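## Task

Pull the cap off the marker whose cap is green. The second marker's cap has to remain fully seated. Every marker and cap must finish resting on the desk. Release everything and move the hands away at the end. The robot must not topple over or be left leaning, and a result that stays in place only because the robot holds it does not count.

## Robot and tools

ROBOT. A wheeled cart with two arms (left_arm, right_arm), a head camera on pan and tilt joints (head_camera), and a camera on each wrist (left_wrist_camera, right_wrist_camera). All images are 644x476 pixels. The cart is 0.53 m wide and spans x = -0.35 to 0.07 m. Each arm turns about a vertical pan axis at x = -0.060, y = +0.155 (left) or -0.155 m (right). The shoulder sits 0.03 m out from that axis and 0.89 m high. Link lengths are 0.116 (upper arm), 0.135 (forearm) and 0.162 m (hand). A fixed-jaw tip reaches roughly 0.44 m horizontally from its pan axis and cannot go lower than 0.55 m above the floor.

FRAMES. Base frame: origin on the floor between the drive wheels, x forward, y left, z up. The state's left_hand and right_hand are fixed-jaw tip positions in this frame, in metres. A held object sits beside the tip, on the swinging-jaw side. Hand axes: z runs out along the fingers, y from the swinging jaw toward the fixed jaw. base_odometry is relative to where the base started in the scene. It counts wheel rotation, so wheel slip shows up as travel. Its heading is in radians, positive to the left, between -3.142 and 3.142. Hand positions can be off by a few centimetres, differently for each arm.

execute_actions. Arguments: "actions", a list holding zero or one action, and optional "cameras" (head_camera, left_wrist_camera, right_wrist_camera or all). Leaving cameras out, null or ["all"] returns every camera; [] returns none. An action may contain "base", "joints" or both, and they start at the same moment.
- "base" holds exactly one key. translate_m is a relative straight drive in metres, positive forward, -1.4 to 1.4. rotate_rad is a relative turn in place in radians, positive counter-clockwise seen from above, -3.2 to 3.2. The base cannot move sideways. The offset is measured from the base position in the latest reported state.
- "joints" is a single object for both arms and the head, keyed by joint name. Each value is an absolute target in radians. Ranges: head_pan_rad -3.2..3.2 (0 is forward, positive turns left); head_tilt_rad -0.76..1.45 (0 is level, positive looks down). For each arm (left_arm_ or right_arm_ prefix): shoulder_pan_rad -1.919..1.919, shoulder_lift_rad -1.745..1.745, elbow_flex_rad -1.69..1.58, wrist_flex_rad -1.658..1.658, wrist_roll_rad -2.743..2.841, gripper_rad 0..1.919.
A joint or base you leave out may keep pushing toward its earlier target. An unknown key or out-of-range number rejects the whole call. Each action stops after 15 s at most. An empty list only reports the state and images, and the "pictures" line gives the image order.

wait: seconds, 0 to 10. Nothing new is commanded. It returns the state and images.
zoom_image: camera plus region [x0, y0, x1, y1] in pixels of that camera's latest full image. The region can be at most 504x504.
finished_scene: scene, the number of the current scene. It ends the scene for good and reports success and the next task.

JOINT SENSE. Pan: at 0, the left arm points left and the right arm points right. Positive pan is clockwise seen from above. Straight forward is +1.571 for left_arm and -1.571 for right_arm. Bend: with shoulder_lift, elbow_flex and wrist_flex all at 0, the upper arm leans 0.24 rad out from vertical and the forearm and fingers are level. Positive values bend downward. The sum of the three is the finger angle below horizontal. Fingers straight down (1.571) requires the forearm no more than 0.08 rad above level. Roll: at -1.522 the jaws close across the arm's plane with the fixed jaw on the left (looking outward), and at 1.619 the fixed jaw is on the right. At 0.049 the jaws close within the plane, with the fixed jaw below (fingers level) or toward the pan axis (fingers down). Over furniture with level fingers, keep the fixed jaw on the left, because the hand body then sticks up about 0.08 m rather than down. Gripper opening at the tips: 0 gives 0.003 m, 0.3 gives 0.026, 0.6 gives 0.049, 1 gives 0.076, 1.919 gives 0.106. Commanding below the contact angle squeezes the object, with maximum force at 0.2 rad below contact. Going lower adds little and can trip the jaw.

STOW. Pose: shoulder_pan -1.75 (left) or 1.75 (right), shoulder_lift 0.05, elbow_flex 1.35, wrist_flex -1.55, wrist_roll -1.52. To stow, send wrist_flex and wrist_roll first, then the other three joints. Doing it in one action can jam the hand on the cart. When leaving stow, do not move the wrist first. With the arms stowed, turning needs a free circle of 0.44 m radius around the origin. Near a desk edge, turning or reversing can snag the cart's rear and tip the robot.

RESULTS. base_status and joint_status give each motion's outcome. "done": target reached (for the base, the wheels turned the full amount). "off_target": stopped short, from sag under load, an obstacle, or a tripped motor. A gripper holding something reads off_target. "time_out": it gives up and holds where it is. "joint command not followed" (with a cause): the self-collision check blocked the arm's targets, though the gripper still moves. That check ignores the cart, furniture, the head, held objects and the moving jaw. Blocked targets may be retried on later actions until you send valid ones. on_its_own lists motion you did not command. To stop a blocked joint from pushing, command its current reading. If a stop is reported, later calls in that same reply are skipped.

HAZARDS. Sag: loaded or far-reaching joints settle on the gravity side, so for the next move aim past the target by the last sag. Overload: a motor stuck more than 0.30 rad from its target for about 2 s trips to 20% torque, with no status to warn you. Thinking time counts toward this. To reset, wait until the reading settles, then command 0.2 rad from the reading on the side away from the target that tripped it (or 0.04 rad beyond the range end; for a jaw, the end itself). Payload is about 0.4 kg per hand at full reach, 0.7 kg within 0.28 m, and 1 kg with both hands close in. Holding loads heats the shoulder_lift motors: a MOTOR HOT line appears from 55 °C, and at 70 °C an OVER-TEMPERATURE FAULT stops the arm and the affected joints go limp. The affected keys then read limit_stop_at_motor_heat, so resend them. Pushing or pulling, especially pulling on something in front, can tip the robot. Never let the arms or hands collide or press together. Avoid drops, slips and slams. The robot holds its last command while you think.

Each tool is called after "Call:" as name([rows], argument=value, ...), one row to a line, values as JSON.

## Session

Call:
execute_actions(actions=[])

Scene clock: 0.00 s.
base_odometry: x=+0.000 y=+0.000 heading=+0.000 (m, m, rad; odometry frame)
base_status: not commanded
joint_positions: head_pan_rad=-0.030 head_tilt_rad=-0.032 left_arm_shoulder_pan_rad=-1.781 left_arm_shoulder_lift_rad=+0.056 left_arm_elbow_flex_rad=+1.292 left_arm_wrist_flex_rad=-1.484 left_arm_wrist_roll_rad=-1.522 left_arm_gripper_rad=+1.920 right_arm_shoulder_pan_rad=+1.739 right_arm_shoulder_lift_rad=+0.043 right_arm_elbow_flex_rad=+1.369 right_arm_wrist_flex_rad=-1.591 right_arm_wrist_roll_rad=-1.496 right_arm_gripper_rad=+1.920
joint_status: not commanded
left_hand: x=-0.3114 y=+0.0936 z=+0.8961 quat_wxyz=(-0.079, -0.654, -0.069, +0.750) (m; base frame)
right_hand: x=-0.3055 y=-0.1211 z=+0.9008 quat_wxyz=(-0.074, +0.640, -0.046, -0.764) (m; base frame)
pictures: head_camera, left_wrist_camera, right_wrist_camera
Images, in order (width x height): head_camera 644x476, left_wrist_camera 644x476, right_wrist_camera 644x476.

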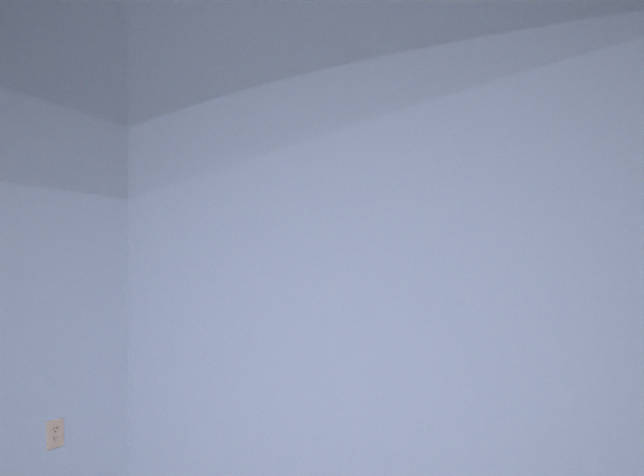

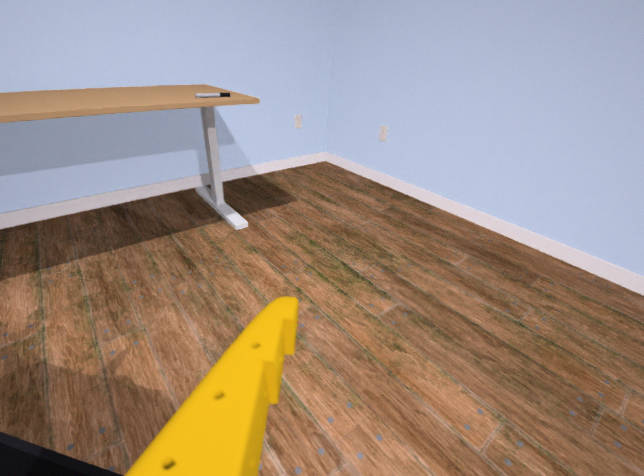

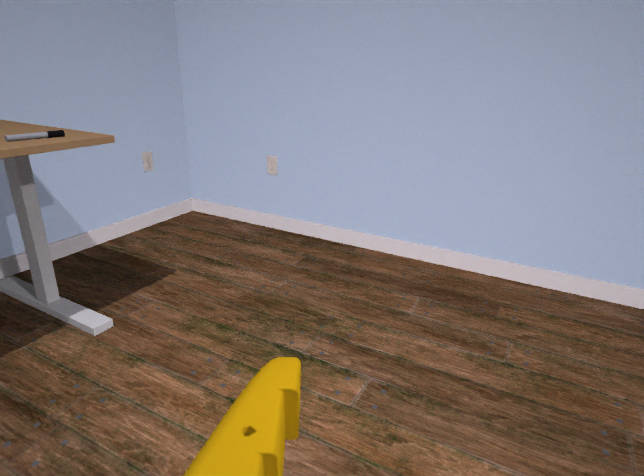

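Call:
execute_actions([
  {"joints":{"head_pan_rad":-2.3,"head_tilt_rad":0.4}},
], cameras=["head_camera"])

Scene clock: 2.53 s.
base_odometry: x=+0.000 y=+0.000 heading=+0.000 (m, m, rad; odometry frame)
base_status: not commanded
joint_positions: head_pan_rad=-2.290 head_tilt_rad=+0.393 left_arm_shoulder_pan_rad=-1.781 left_arm_shoulder_lift_rad=+0.056 left_arm_elbow_flex_rad=+1.292 left_arm_wrist_flex_rad=-1.484 left_arm_wrist_roll_rad=-1.522 left_arm_gripper_rad=+1.920 right_arm_shoulder_pan_rad=+1.739 right_arm_shoulder_lift_rad=+0.043 right_arm_elbow_flex_rad=+1.369 right_arm_wrist_flex_rad=-1.591 right_arm_wrist_roll_rad=-1.496 right_arm_gripper_rad=+1.920
joint_status: all done
left_hand: x=-0.3114 y=+0.0936 z=+0.8961 quat_wxyz=(-0.079, -0.654, -0.069, +0.750) (m; base frame)
right_hand: x=-0.3055 y=-0.1211 z=+0.9008 quat_wxyz=(-0.074, +0.640, -0.046, -0.764) (m; base frame)
pictures: head_camera
Images, in order (width x height): head_camera 644x476.

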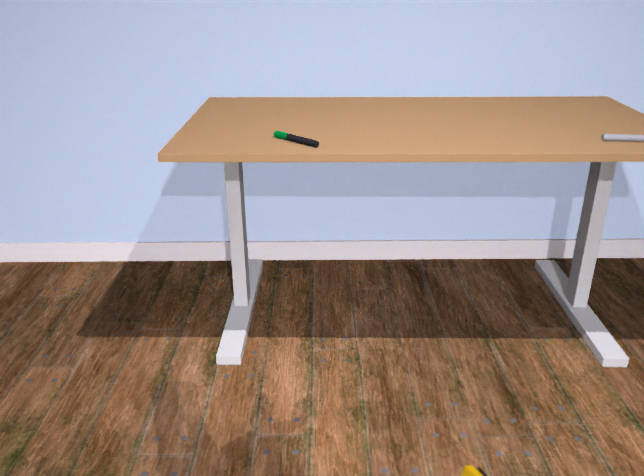

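Call:
execute_actions([
  {"base":{"rotate_rad":-2.27},"joints":{"head_pan_rad":0,"head_tilt_rad":0.5}},
], cameras=["head_camera"])

Call:
execute_actions([
  {"base":{"translate_m":0.9}},
], cameras=["head_camera"])

Scene clock: 7.20 s.
base_odometry: x=-0.001 y=+0.000 heading=-2.269 (m, m, rad; odometry frame)
base_status: done
joint_positions: head_pan_rad=-0.010 head_tilt_rad=+0.494 left_arm_shoulder_pan_rad=-1.781 left_arm_shoulder_lift_rad=+0.056 left_arm_elbow_flex_rad=+1.292 left_arm_wrist_flex_rad=-1.484 left_arm_wrist_roll_rad=-1.522 left_arm_gripper_rad=+1.920 right_arm_shoulder_pan_rad=+1.739 right_arm_shoulder_lift_rad=+0.043 right_arm_elbow_flex_rad=+1.369 right_arm_wrist_flex_rad=-1.591 right_arm_wrist_roll_rad=-1.496 right_arm_gripper_rad=+1.920
joint_status: all done
left_hand: x=-0.3114 y=+0.0936 z=+0.8961 quat_wxyz=(-0.079, -0.654, -0.069, +0.750) (m; base frame)
right_hand: x=-0.3055 y=-0.1211 z=+0.9008 quat_wxyz=(-0.074, +0.640, -0.046, -0.764) (m; base frame)
pictures: head_camera
Images, in order (width x height): head_camera 644x476.

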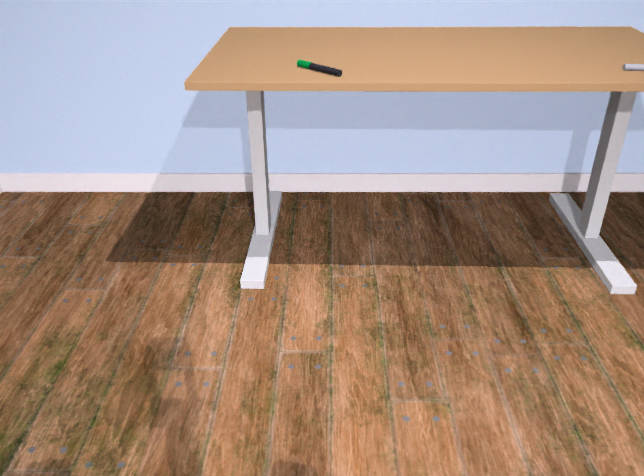

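Scene clock: 12.53 s.
base_odometry: x=-0.581 y=-0.688 heading=-2.271 (m, m, rad; odometry frame)
base_status: done
joint_positions: head_pan_rad=-0.010 head_tilt_rad=+0.494 left_arm_shoulder_pan_rad=-1.781 left_arm_shoulder_lift_rad=+0.056 left_arm_elbow_flex_rad=+1.292 left_arm_wrist_flex_rad=-1.484 left_arm_wrist_roll_rad=-1.522 left_arm_gripper_rad=+1.920 right_arm_shoulder_pan_rad=+1.739 right_arm_shoulder_lift_rad=+0.043 right_arm_elbow_flex_rad=+1.369 right_arm_wrist_flex_rad=-1.591 right_arm_wrist_roll_rad=-1.496 right_arm_gripper_rad=+1.920
joint_status: not commanded
left_hand: x=-0.3114 y=+0.0936 z=+0.8961 quat_wxyz=(-0.079, -0.654, -0.069, +0.750) (m; base frame)
right_hand: x=-0.3055 y=-0.1211 z=+0.9008 quat_wxyz=(-0.074, +0.640, -0.046, -0.764) (m; base frame)
pictures: head_camera
Images, in order (width x height): head_camera 644x476.

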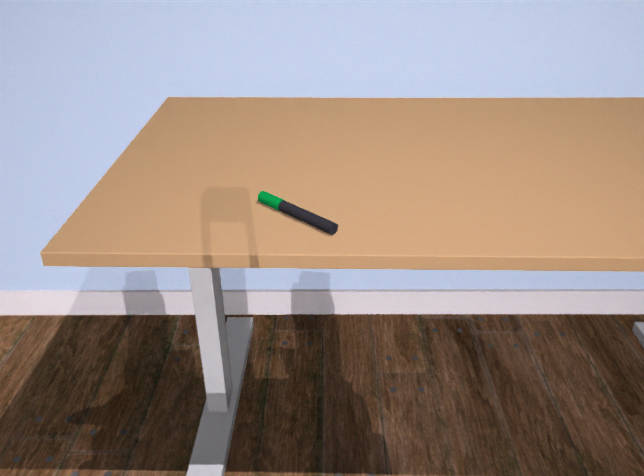

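Call:
execute_actions([
  {"base":{"rotate_rad":0.22},"joints":{"left_arm_shoulder_pan_rad":1.4,"left_arm_shoulder_lift_rad":0,"left_arm_elbow_flex_rad":0.1,"right_arm_shoulder_pan_rad":-1.4,"right_arm_shoulder_lift_rad":0,"right_arm_elbow_flex_rad":0.1}},
], cameras=[])

Call:
execute_actions([
  {"base":{"translate_m":0.45},"joints":{"head_tilt_rad":0.85,"left_arm_wrist_flex_rad":1.4,"right_arm_wrist_flex_rad":1.4,"left_arm_gripper_rad":0.7,"right_arm_gripper_rad":0.7}},
], cameras=[])

Call:
execute_actions([
  {"base":{"rotate_rad":-0.25}},
])

Scene clock: 18.60 s.
base_odometry: x=-0.581 y=-0.688 heading=-2.052 (m, m, rad; odometry frame)
base_status: done
joint_positions: head_pan_rad=-0.010 head_tilt_rad=+0.494 left_arm_shoulder_pan_rad=+1.390 left_arm_shoulder_lift_rad=+0.035 left_arm_elbow_flex_rad=+0.132 left_arm_wrist_flex_rad=-1.484 left_arm_wrist_roll_rad=-1.522 left_arm_gripper_rad=+1.920 right_arm_shoulder_pan_rad=-1.393 right_arm_shoulder_lift_rad=+0.029 right_arm_elbow_flex_rad=+0.139 right_arm_wrist_flex_rad=-1.591 right_arm_wrist_roll_rad=-1.496 right_arm_gripper_rad=+1.920
joint_status: all done
left_hand: x=+0.1713 y=+0.2051 z=+1.1437 quat_wxyz=(+0.988, -0.011, +0.126, +0.090) (m; base frame)
right_hand: x=+0.1577 y=-0.1862 z=+1.1469 quat_wxyz=(+0.992, +0.006, +0.074, -0.101) (m; base frame)
pictures: none
No camera images: the call's "cameras" was empty. Leave "cameras" out to get every camera's image.

Scene clock: 21.70 s.
base_odometry: x=-0.788 y=-1.088 heading=-2.050 (m, m, rad; odometry frame)
base_status: done
joint_positions: head_pan_rad=-0.010 head_tilt_rad=+0.845 left_arm_shoulder_pan_rad=+1.390 left_arm_shoulder_lift_rad=+0.035 left_arm_elbow_flex_rad=+0.129 left_arm_wrist_flex_rad=+1.389 left_arm_wrist_roll_rad=-1.522 left_arm_gripper_rad=+0.711 right_arm_shoulder_pan_rad=-1.393 right_arm_shoulder_lift_rad=+0.029 right_arm_elbow_flex_rad=+0.138 right_arm_wrist_flex_rad=+1.390 right_arm_wrist_roll_rad=-1.496 right_arm_gripper_rad=+0.708
joint_status: all done
left_hand: x=+0.1343 y=+0.1983 z=+0.8282 quat_wxyz=(+0.009, -0.090, +0.996, +0.001) (m; base frame)
right_hand: x=+0.1356 y=-0.1823 z=+0.8279 quat_wxyz=(+0.007, +0.076, +0.997, -0.001) (m; base frame)
pictures: none
No camera images: the call's "cameras" was empty. Leave "cameras" out to get every camera's image.

Scene clock: 22.70 s.
base_odometry: x=-0.788 y=-1.088 heading=-2.299 (m, m, rad; odometry frame)
base_status: done
joint_positions: head_pan_rad=-0.010 head_tilt_rad=+0.845 left_arm_shoulder_pan_rad=+1.392 left_arm_shoulder_lift_rad=+0.035 left_arm_elbow_flex_rad=+0.129 left_arm_wrist_flex_rad=+1.389 left_arm_wrist_roll_rad=-1.522 left_arm_gripper_rad=+0.711 right_arm_shoulder_pan_rad=-1.395 right_arm_shoulder_lift_rad=+0.029 right_arm_elbow_flex_rad=+0.138 right_arm_wrist_flex_rad=+1.390 right_arm_wrist_roll_rad=-1.496 right_arm_gripper_rad=+0.708
joint_status: not commanded
left_hand: x=+0.1344 y=+0.1980 z=+0.8282 quat_wxyz=(+0.009, -0.089, +0.996, +0.001) (m; base frame)
right_hand: x=+0.1357 y=-0.1820 z=+0.8279 quat_wxyz=(+0.007, +0.075, +0.997, -0.001) (m; base frame)
pictures: head_camera, left_wrist_camera, right_wrist_camera
Images, in order (width x height): head_camera 644x476, left_wrist_camera 644x476, right_wrist_camera 644x476.

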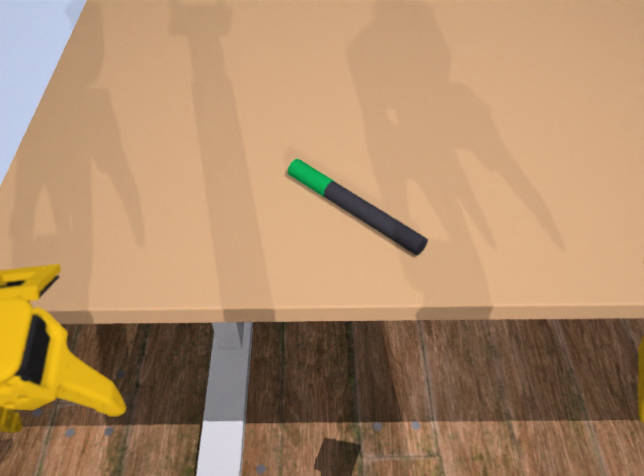

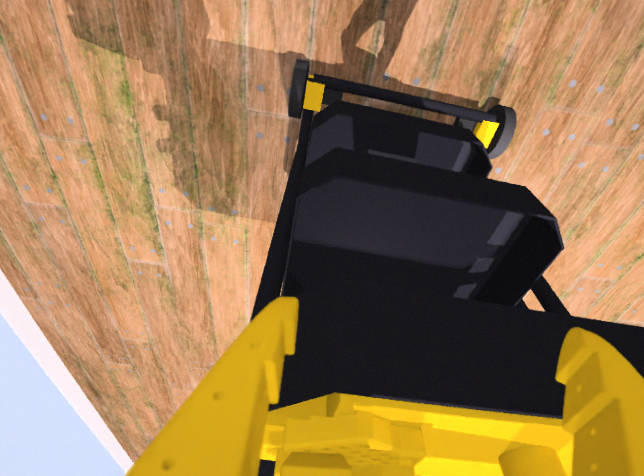

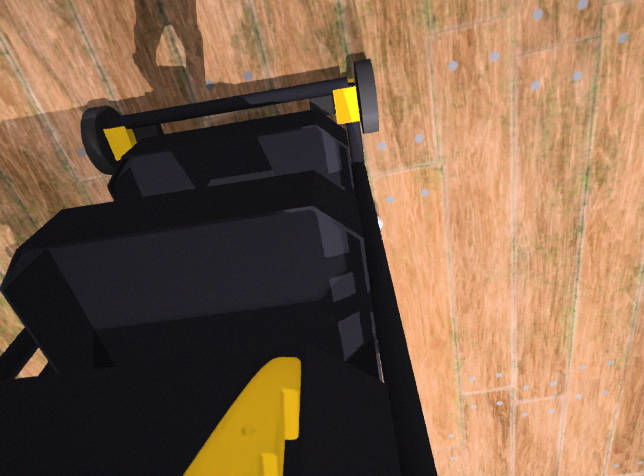

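Call:
execute_actions([
  {"base":{"translate_m":0.17},"joints":{"head_tilt_rad":1.05,"right_arm_shoulder_pan_rad":-1.88,"right_arm_shoulder_lift_rad":0.66,"right_arm_elbow_flex_rad":-0.45,"right_arm_wrist_flex_rad":1.1,"right_arm_wrist_roll_rad":2.15,"left_arm_wrist_roll_rad":0.15}},
])

Scene clock: 30.20 s.
base_odometry: x=-0.902 y=-1.215 heading=-2.300 (m, m, rad; odometry frame)
base_status: done
joint_positions: head_pan_rad=-0.010 head_tilt_rad=+1.045 left_arm_shoulder_pan_rad=+1.392 left_arm_shoulder_lift_rad=+0.035 left_arm_elbow_flex_rad=+0.129 left_arm_wrist_flex_rad=+1.391 left_arm_wrist_roll_rad=+0.142 left_arm_gripper_rad=+0.711 right_arm_shoulder_pan_rad=-1.873 right_arm_shoulder_lift_rad=+0.680 right_arm_elbow_flex_rad=-0.411 right_arm_wrist_flex_rad=+1.112 right_arm_wrist_roll_rad=+2.141 right_arm_gripper_rad=+0.708
joint_status: all done
left_hand: x=+0.1282 y=+0.1879 z=+0.8281 quat_wxyz=(+0.006, -0.797, +0.605, -0.006) (m; base frame)
right_hand: x=+0.2177 y=-0.0755 z=+0.7763 quat_wxyz=(-0.010, -0.912, -0.399, -0.094) (m; base frame)
pictures: head_camera, left_wrist_camera, right_wrist_camera
Images, in order (width x height): head_camera 644x476, left_wrist_camera 644x476, right_wrist_camera 644x476.

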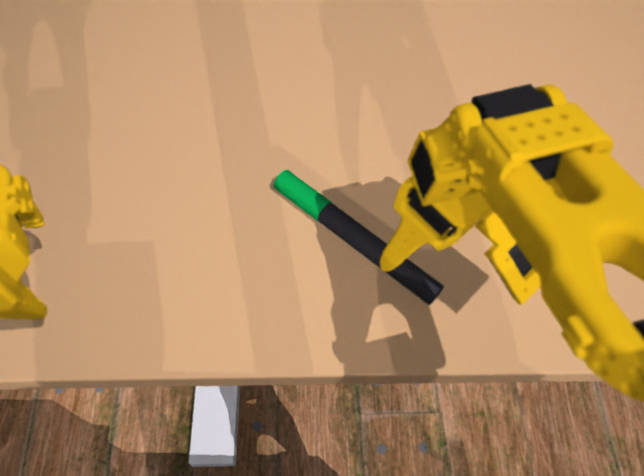

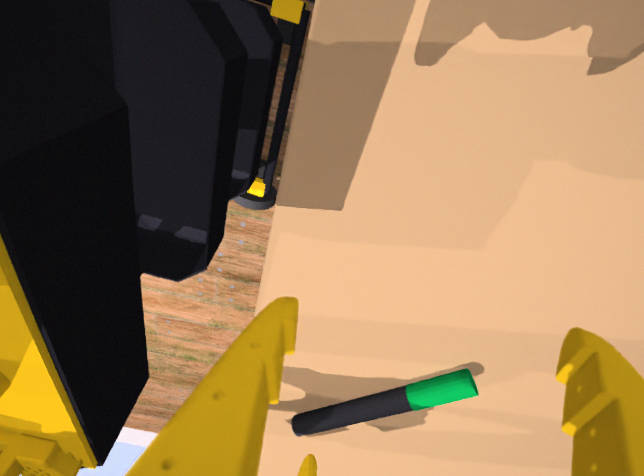

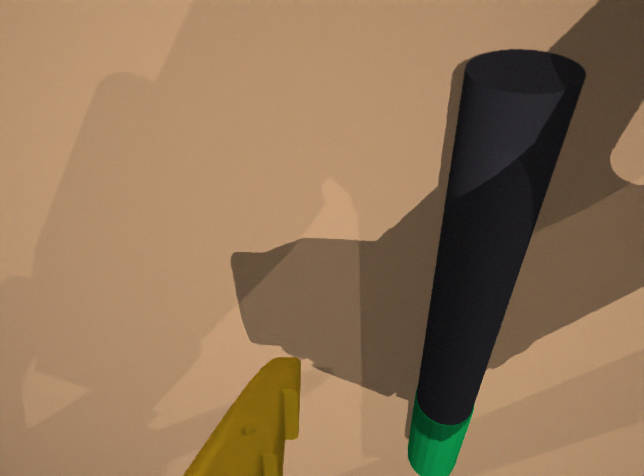

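Call:
execute_actions([
  {"joints":{"right_arm_shoulder_lift_rad":0.63,"right_arm_elbow_flex_rad":-0.13,"right_arm_wrist_flex_rad":0.92}},
])

Scene clock: 32.20 s.
base_odometry: x=-0.902 y=-1.215 heading=-2.300 (m, m, rad; odometry frame)
base_status: not commanded
joint_positions: head_pan_rad=-0.010 head_tilt_rad=+1.045 left_arm_shoulder_pan_rad=+1.392 left_arm_shoulder_lift_rad=+0.035 left_arm_elbow_flex_rad=+0.129 left_arm_wrist_flex_rad=+1.391 left_arm_wrist_roll_rad=+0.142 left_arm_gripper_rad=+0.711 right_arm_shoulder_pan_rad=-1.873 right_arm_shoulder_lift_rad=+0.680 right_arm_elbow_flex_rad=-0.129 right_arm_wrist_flex_rad=+0.931 right_arm_wrist_roll_rad=+2.141 right_arm_gripper_rad=+0.708
joint_status: all done
left_hand: x=+0.1282 y=+0.1879 z=+0.8281 quat_wxyz=(+0.006, -0.797, +0.605, -0.006) (m; base frame)
right_hand: x=+0.1893 y=-0.0844 z=+0.7383 quat_wxyz=(-0.005, -0.915, -0.400, -0.044) (m; base frame)
pictures: head_camera, left_wrist_camera, right_wrist_camera
Images, in order (width x height): head_camera 644x476, left_wrist_camera 644x476, right_wrist_camera 644x476.

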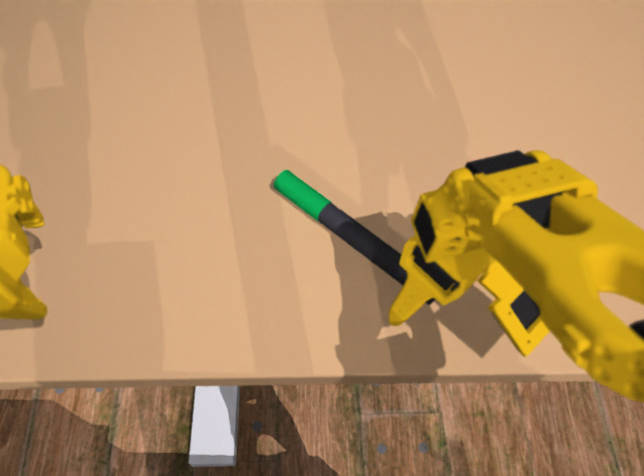

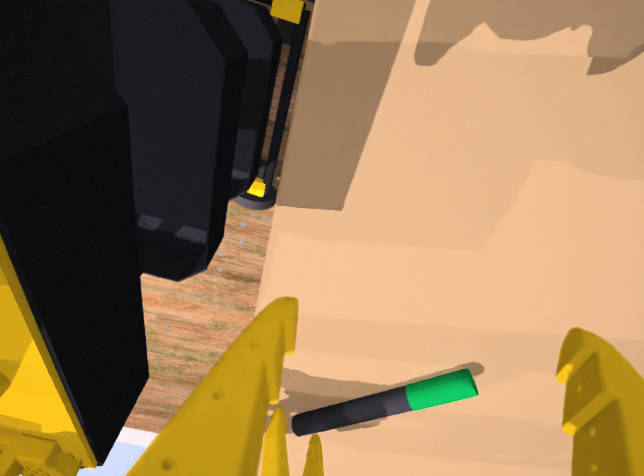

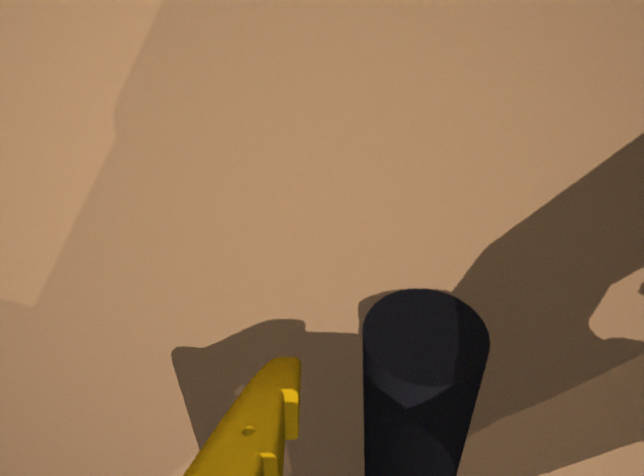

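Call:
execute_actions([
  {"joints":{"right_arm_shoulder_pan_rad":-1.919,"right_arm_shoulder_lift_rad":0.82,"right_arm_elbow_flex_rad":-0.335,"right_arm_wrist_flex_rad":0.84,"right_arm_wrist_roll_rad":2.11}},
])

Scene clock: 34.07 s.
base_odometry: x=-0.902 y=-1.215 heading=-2.300 (m, m, rad; odometry frame)
base_status: not commanded
joint_positions: head_pan_rad=-0.010 head_tilt_rad=+1.045 left_arm_shoulder_pan_rad=+1.392 left_arm_shoulder_lift_rad=+0.035 left_arm_elbow_flex_rad=+0.129 left_arm_wrist_flex_rad=+1.391 left_arm_wrist_roll_rad=+0.142 left_arm_gripper_rad=+0.711 right_arm_shoulder_pan_rad=-1.913 right_arm_shoulder_lift_rad=+0.832 right_arm_elbow_flex_rad=-0.304 right_arm_wrist_flex_rad=+0.854 right_arm_wrist_roll_rad=+2.119 right_arm_gripper_rad=+0.708
joint_status: all done
left_hand: x=+0.1282 y=+0.1879 z=+0.8281 quat_wxyz=(+0.006, -0.797, +0.605, -0.006) (m; base frame)
right_hand: x=+0.2114 y=-0.0656 z=+0.7288 quat_wxyz=(-0.007, -0.909, -0.407, -0.094) (m; base frame)
pictures: head_camera, left_wrist_camera, right_wrist_camera
Images, in order (width x height): head_camera 644x476, left_wrist_camera 644x476, right_wrist_camera 644x476.

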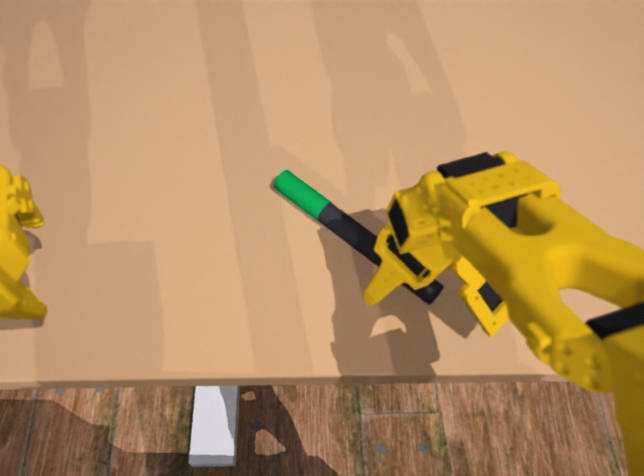

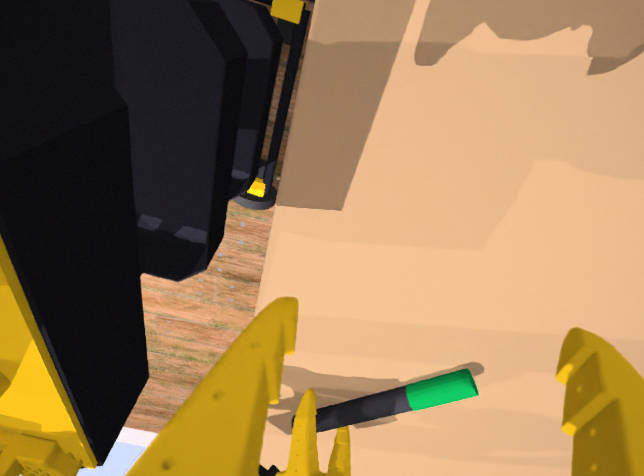

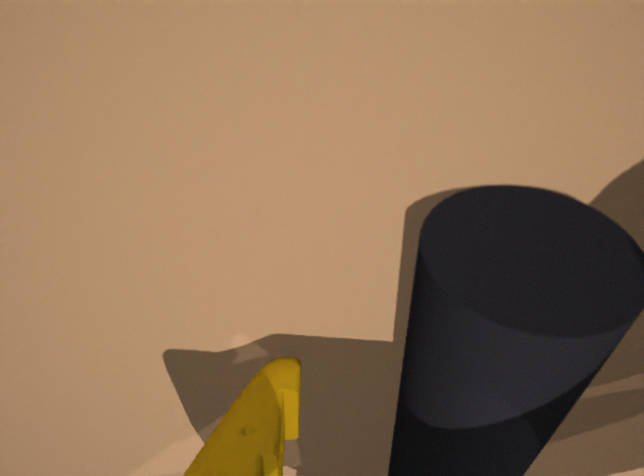

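Call:
execute_actions([
  {"joints":{"right_arm_shoulder_lift_rad":0.87,"right_arm_gripper_rad":0.55}},
])

Scene clock: 35.03 s.
base_odometry: x=-0.902 y=-1.215 heading=-2.300 (m, m, rad; odometry frame)
base_status: not commanded
joint_positions: head_pan_rad=-0.010 head_tilt_rad=+1.045 left_arm_shoulder_pan_rad=+1.392 left_arm_shoulder_lift_rad=+0.035 left_arm_elbow_flex_rad=+0.129 left_arm_wrist_flex_rad=+1.391 left_arm_wrist_roll_rad=+0.142 left_arm_gripper_rad=+0.711 right_arm_shoulder_pan_rad=-1.919 right_arm_shoulder_lift_rad=+0.846 right_arm_elbow_flex_rad=-0.332 right_arm_wrist_flex_rad=+0.853 right_arm_wrist_roll_rad=+2.118 right_arm_gripper_rad=+0.565
joint_status: all done
left_hand: x=+0.1282 y=+0.1879 z=+0.8281 quat_wxyz=(+0.006, -0.797, +0.605, -0.006) (m; base frame)
right_hand: x=+0.2146 y=-0.0626 z=+0.7295 quat_wxyz=(-0.008, -0.907, -0.409, -0.102) (m; base frame)
pictures: head_camera, left_wrist_camera, right_wrist_camera
Images, in order (width x height): head_camera 644x476, left_wrist_camera 644x476, right_wrist_camera 644x476.

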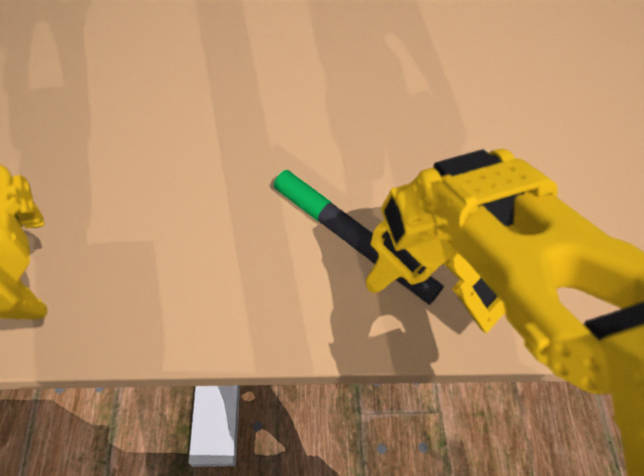

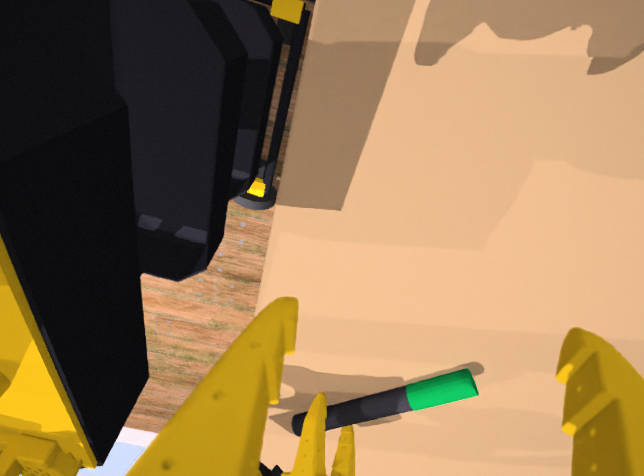

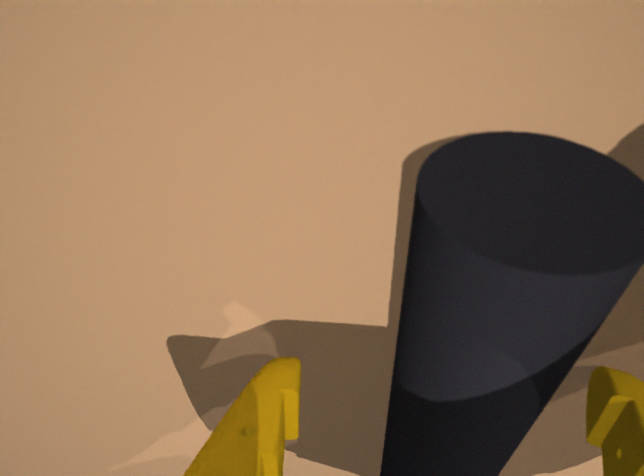

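Call:
execute_actions([
  {"joints":{"right_arm_shoulder_lift_rad":0.8,"right_arm_gripper_rad":0.03}},
], cameras=["right_wrist_camera"])

Call:
execute_actions([
  {"joints":{"right_arm_shoulder_lift_rad":0.77,"right_arm_wrist_roll_rad":2.65}},
])

Scene clock: 36.33 s.
base_odometry: x=-0.902 y=-1.215 heading=-2.300 (m, m, rad; odometry frame)
base_status: not commanded
joint_positions: head_pan_rad=-0.010 head_tilt_rad=+1.045 left_arm_shoulder_pan_rad=+1.392 left_arm_shoulder_lift_rad=+0.035 left_arm_elbow_flex_rad=+0.129 left_arm_wrist_flex_rad=+1.391 left_arm_wrist_roll_rad=+0.142 left_arm_gripper_rad=+0.711 right_arm_shoulder_pan_rad=-1.919 right_arm_shoulder_lift_rad=+0.835 right_arm_elbow_flex_rad=-0.332 right_arm_wrist_flex_rad=+0.851 right_arm_wrist_roll_rad=+2.118 right_arm_gripper_rad=+0.206
joint_status: right_arm_gripper_rad off_target (ended at +0.206, target +0.030); the others done
left_hand: x=+0.1282 y=+0.1879 z=+0.8281 quat_wxyz=(+0.006, -0.797, +0.605, -0.006) (m; base frame)
right_hand: x=+0.2165 y=-0.0619 z=+0.7324 quat_wxyz=(-0.008, -0.906, -0.409, -0.108) (m; base frame)
pictures: right_wrist_camera
Images, in order (width x height): right_wrist_camera 644x476.

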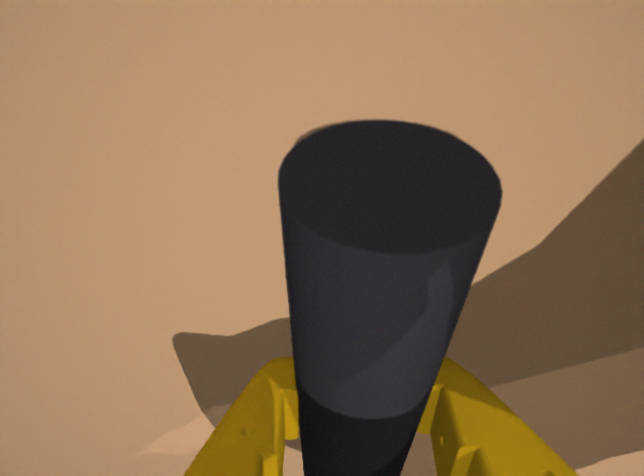

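Scene clock: 37.50 s.
base_odometry: x=-0.902 y=-1.215 heading=-2.300 (m, m, rad; odometry frame)
base_status: not commanded
joint_positions: head_pan_rad=-0.010 head_tilt_rad=+1.045 left_arm_shoulder_pan_rad=+1.392 left_arm_shoulder_lift_rad=+0.035 left_arm_elbow_flex_rad=+0.129 left_arm_wrist_flex_rad=+1.391 left_arm_wrist_roll_rad=+0.142 left_arm_gripper_rad=+0.711 right_arm_shoulder_pan_rad=-1.919 right_arm_shoulder_lift_rad=+0.818 right_arm_elbow_flex_rad=-0.332 right_arm_wrist_flex_rad=+0.851 right_arm_wrist_roll_rad=+2.639 right_arm_gripper_rad=+0.206
joint_status: all done
left_hand: x=+0.1282 y=+0.1879 z=+0.8281 quat_wxyz=(+0.006, -0.797, +0.605, -0.006) (m; base frame)
right_hand: x=+0.2207 y=-0.0573 z=+0.7375 quat_wxyz=(-0.038, -0.770, -0.628, -0.110) (m; base frame)
pictures: head_camera, left_wrist_camera, right_wrist_camera
Images, in order (width x height): head_camera 644x476, left_wrist_camera 644x476, right_wrist_camera 644x476.

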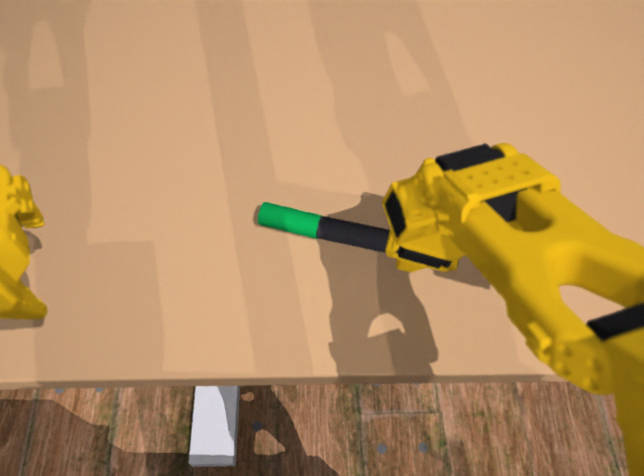

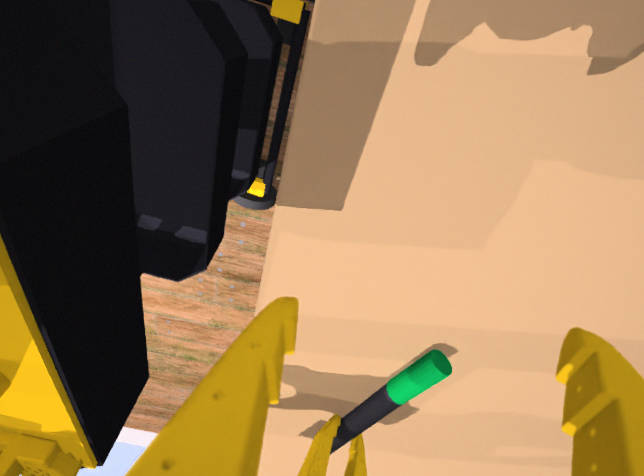

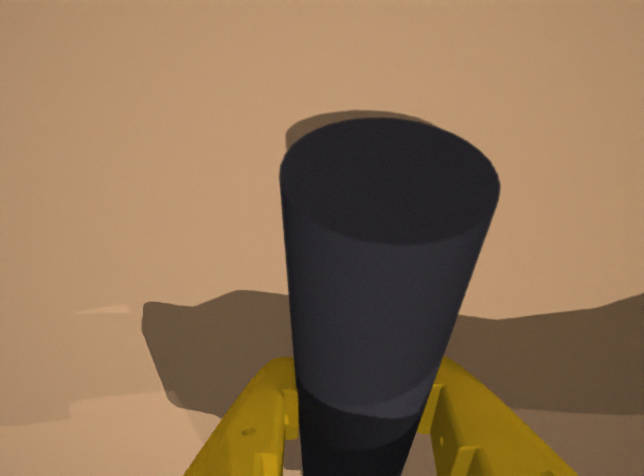

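Call:
execute_actions([
  {"joints":{"left_arm_shoulder_pan_rad":1.919,"left_arm_shoulder_lift_rad":0.65,"left_arm_elbow_flex_rad":-0.4,"left_arm_wrist_flex_rad":0.93,"left_arm_wrist_roll_rad":0.19,"left_arm_gripper_rad":0.6}},
], cameras=["head_camera","left_wrist_camera"])

Scene clock: 39.37 s.
base_odometry: x=-0.902 y=-1.215 heading=-2.300 (m, m, rad; odometry frame)
base_status: not commanded
joint_positions: head_pan_rad=-0.010 head_tilt_rad=+1.045 left_arm_shoulder_pan_rad=+1.881 left_arm_shoulder_lift_rad=+0.673 left_arm_elbow_flex_rad=-0.370 left_arm_wrist_flex_rad=+0.943 left_arm_wrist_roll_rad=+0.182 left_arm_gripper_rad=+0.611 right_arm_shoulder_pan_rad=-1.919 right_arm_shoulder_lift_rad=+0.818 right_arm_elbow_flex_rad=-0.332 right_arm_wrist_flex_rad=+0.851 right_arm_wrist_roll_rad=+2.639 right_arm_gripper_rad=+0.206
joint_status: left_arm_shoulder_pan_rad off_target (ended at +1.881, target +1.919); the others done
joint sent to its limit — the command would take left_arm_shoulder_pan_rad past its upper limit, so that joint was sent only as far as its limit.
left_hand: x=+0.2220 y=+0.0631 z=+0.7747 quat_wxyz=(+0.087, -0.633, +0.757, -0.137) (m; base frame)
right_hand: x=+0.2207 y=-0.0573 z=+0.7375 quat_wxyz=(-0.038, -0.770, -0.628, -0.110) (m; base frame)
pictures: head_camera, left_wrist_camera
Images, in order (width x height): head_camera 644x476, left_wrist_camera 644x476.

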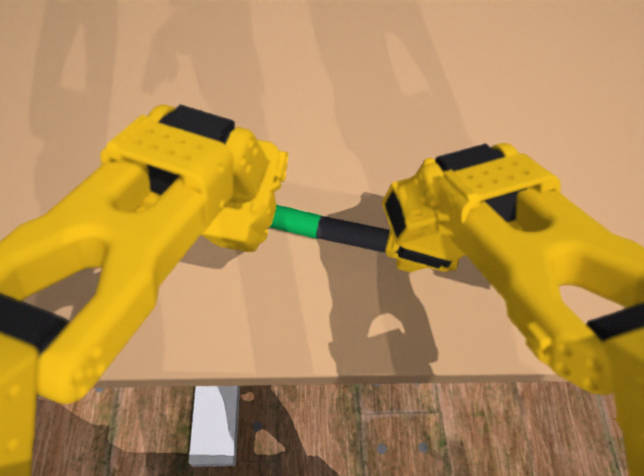

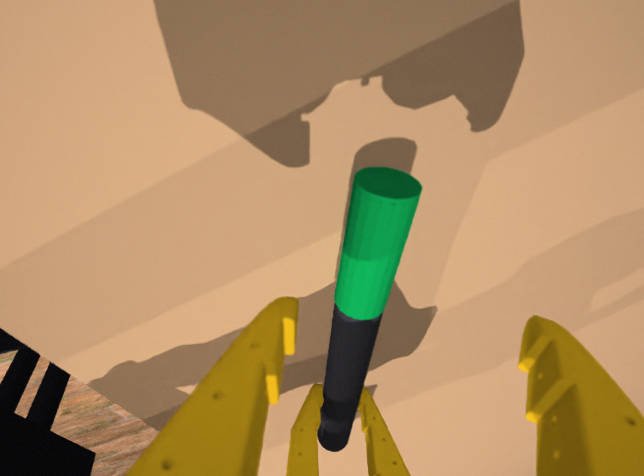

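Call:
execute_actions([
  {"joints":{"left_arm_shoulder_lift_rad":0.835,"left_arm_elbow_flex_rad":-0.435,"left_arm_wrist_flex_rad":0.79,"left_arm_wrist_roll_rad":0.13}},
])

Scene clock: 40.70 s.
base_odometry: x=-0.902 y=-1.215 heading=-2.300 (m, m, rad; odometry frame)
base_status: not commanded
joint_positions: head_pan_rad=-0.010 head_tilt_rad=+1.045 left_arm_shoulder_pan_rad=+1.881 left_arm_shoulder_lift_rad=+0.857 left_arm_elbow_flex_rad=-0.408 left_arm_wrist_flex_rad=+0.803 left_arm_wrist_roll_rad=+0.137 left_arm_gripper_rad=+0.611 right_arm_shoulder_pan_rad=-1.919 right_arm_shoulder_lift_rad=+0.818 right_arm_elbow_flex_rad=-0.332 right_arm_wrist_flex_rad=+0.851 right_arm_wrist_roll_rad=+2.639 right_arm_gripper_rad=+0.206
joint_status: all done
left_hand: x=+0.2258 y=+0.0622 z=+0.7378 quat_wxyz=(+0.088, -0.617, +0.771, -0.132) (m; base frame)
right_hand: x=+0.2207 y=-0.0573 z=+0.7375 quat_wxyz=(-0.038, -0.770, -0.628, -0.110) (m; base frame)
pictures: head_camera, left_wrist_camera, right_wrist_camera
Images, in order (width x height): head_camera 644x476, left_wrist_camera 644x476, right_wrist_camera 644x476.

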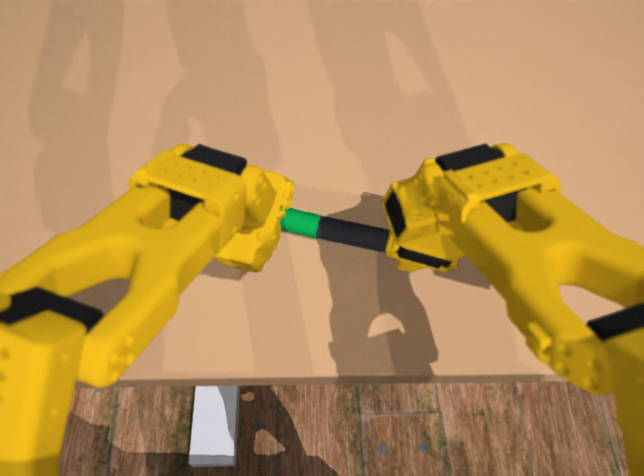

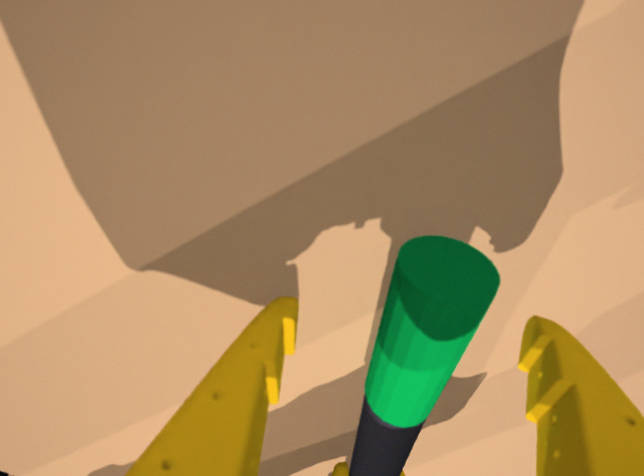

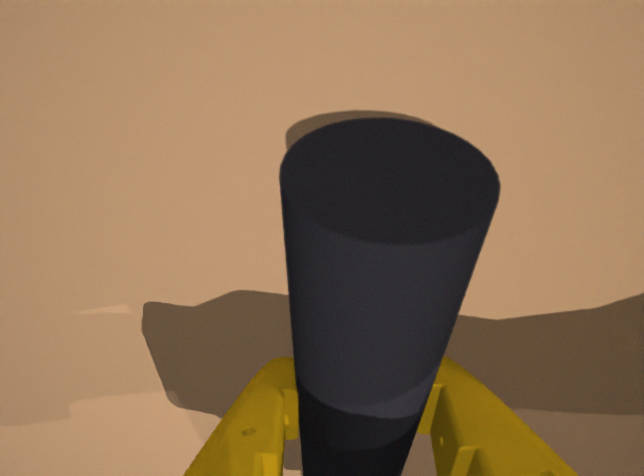

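Call:
execute_actions([
  {"joints":{"left_arm_shoulder_lift_rad":1.03,"left_arm_elbow_flex_rad":-0.73,"left_arm_wrist_flex_rad":0.69,"left_arm_wrist_roll_rad":0.16,"right_arm_shoulder_lift_rad":1.0,"right_arm_elbow_flex_rad":-0.82,"right_arm_wrist_flex_rad":1.07,"right_arm_gripper_rad":0.01}},
])

Scene clock: 43.73 s.
base_odometry: x=-0.902 y=-1.215 heading=-2.300 (m, m, rad; odometry frame)
base_status: not commanded
joint_positions: head_pan_rad=-0.010 head_tilt_rad=+1.045 left_arm_shoulder_pan_rad=+1.881 left_arm_shoulder_lift_rad=+1.053 left_arm_elbow_flex_rad=-0.701 left_arm_wrist_flex_rad=+0.705 left_arm_wrist_roll_rad=+0.153 left_arm_gripper_rad=+0.611 right_arm_shoulder_pan_rad=-1.913 right_arm_shoulder_lift_rad=+1.028 right_arm_elbow_flex_rad=-0.777 right_arm_wrist_flex_rad=+1.060 right_arm_wrist_roll_rad=+2.641 right_arm_gripper_rad=+0.205
joint_status: right_arm_gripper_rad off_target (ended at +0.205, target +0.010); the others done
left_hand: x=+0.2659 y=+0.0492 z=+0.7401 quat_wxyz=(+0.139, -0.610, +0.751, -0.213) (m; base frame)
right_hand: x=+0.2437 y=-0.0511 z=+0.7462 quat_wxyz=(-0.043, -0.770, -0.625, -0.122) (m; base frame)
pictures: head_camera, left_wrist_camera, right_wrist_camera
Images, in order (width x height): head_camera 644x476, left_wrist_camera 644x476, right_wrist_camera 644x476.

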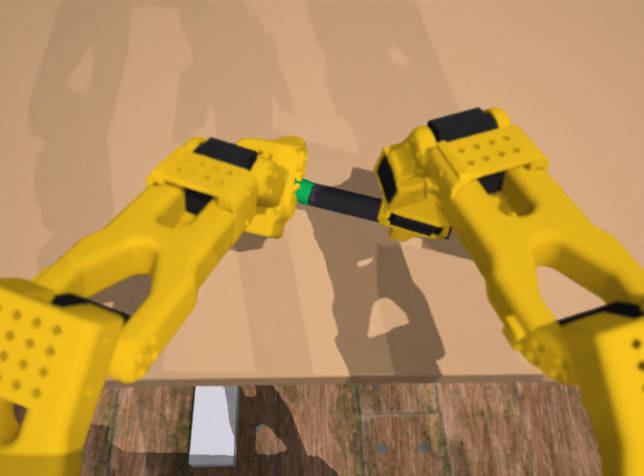

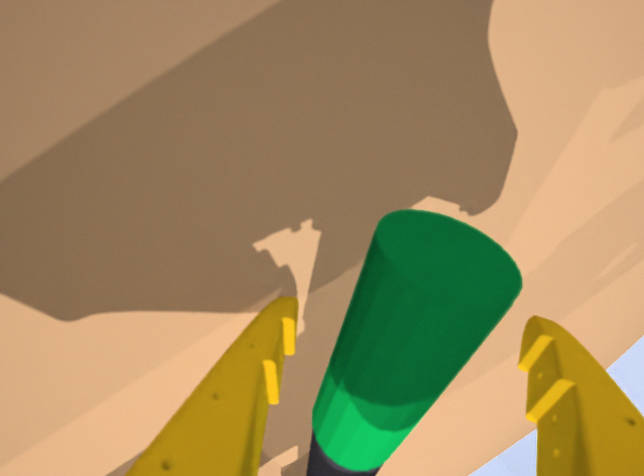

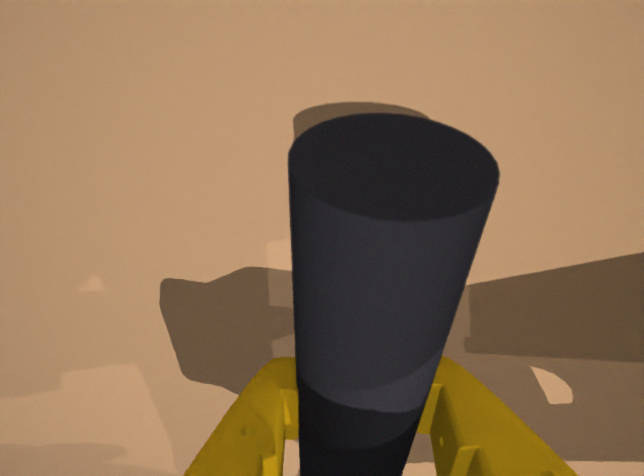

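Call:
execute_actions([
  {"joints":{"left_arm_wrist_roll_rad":0.03,"right_arm_wrist_roll_rad":2.75,"left_arm_gripper_rad":0.45}},
], cameras=["left_wrist_camera"])

Call:
execute_actions([
  {"joints":{"left_arm_gripper_rad":0.03}},
], cameras=["head_camera","left_wrist_camera"])

Scene clock: 45.23 s.
base_odometry: x=-0.902 y=-1.215 heading=-2.300 (m, m, rad; odometry frame)
base_status: not commanded
joint_positions: head_pan_rad=-0.010 head_tilt_rad=+1.045 left_arm_shoulder_pan_rad=+1.881 left_arm_shoulder_lift_rad=+1.053 left_arm_elbow_flex_rad=-0.701 left_arm_wrist_flex_rad=+0.705 left_arm_wrist_roll_rad=+0.038 left_arm_gripper_rad=+0.461 right_arm_shoulder_pan_rad=-1.913 right_arm_shoulder_lift_rad=+1.028 right_arm_elbow_flex_rad=-0.778 right_arm_wrist_flex_rad=+1.060 right_arm_wrist_roll_rad=+2.740 right_arm_gripper_rad=+0.205
joint_status: all done
left_hand: x=+0.2661 y=+0.0501 z=+0.7401 quat_wxyz=(+0.151, -0.566, +0.784, -0.204) (m; base frame)
right_hand: x=+0.2441 y=-0.0502 z=+0.7466 quat_wxyz=(-0.049, -0.738, -0.663, -0.120) (m; base frame)
pictures: left_wrist_camera
Images, in order (width x height): left_wrist_camera 644x476.

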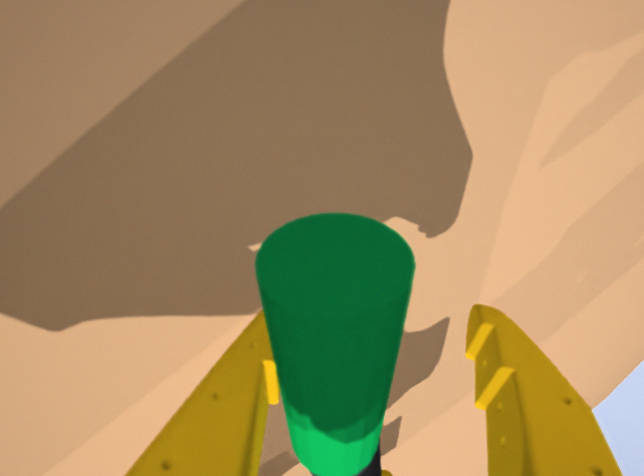

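Scene clock: 45.97 s.
base_odometry: x=-0.902 y=-1.215 heading=-2.300 (m, m, rad; odometry frame)
base_status: not commanded
joint_positions: head_pan_rad=-0.010 head_tilt_rad=+1.045 left_arm_shoulder_pan_rad=+1.881 left_arm_shoulder_lift_rad=+1.053 left_arm_elbow_flex_rad=-0.703 left_arm_wrist_flex_rad=+0.703 left_arm_wrist_roll_rad=+0.038 left_arm_gripper_rad=+0.163 right_arm_shoulder_pan_rad=-1.913 right_arm_shoulder_lift_rad=+1.028 right_arm_elbow_flex_rad=-0.778 right_arm_wrist_flex_rad=+1.062 right_arm_wrist_roll_rad=+2.740 right_arm_gripper_rad=+0.205
joint_status: left_arm_gripper_rad off_target (ended at +0.163, target +0.030)
left_hand: x=+0.2666 y=+0.0500 z=+0.7405 quat_wxyz=(+0.152, -0.565, +0.784, -0.206) (m; base frame)
right_hand: x=+0.2438 y=-0.0503 z=+0.7465 quat_wxyz=(-0.049, -0.738, -0.663, -0.120) (m; base frame)
pictures: head_camera, left_wrist_camera
Images, in order (width x height): head_camera 644x476, left_wrist_camera 644x476.

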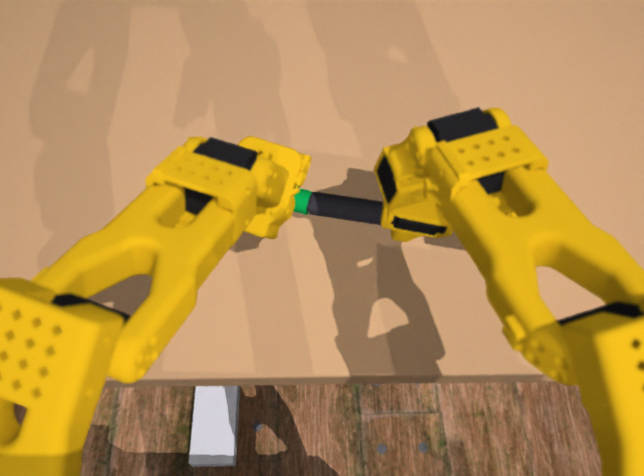

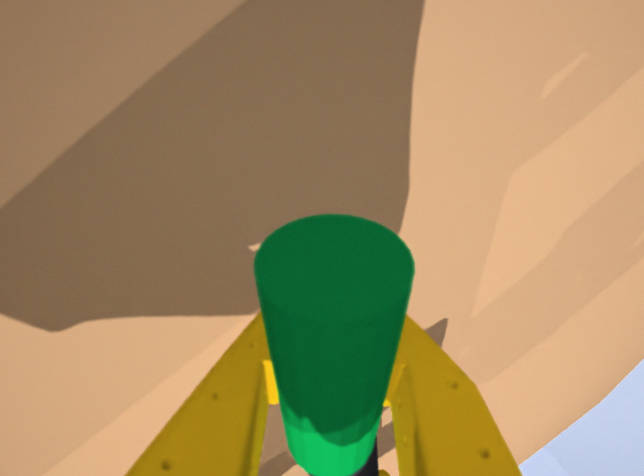

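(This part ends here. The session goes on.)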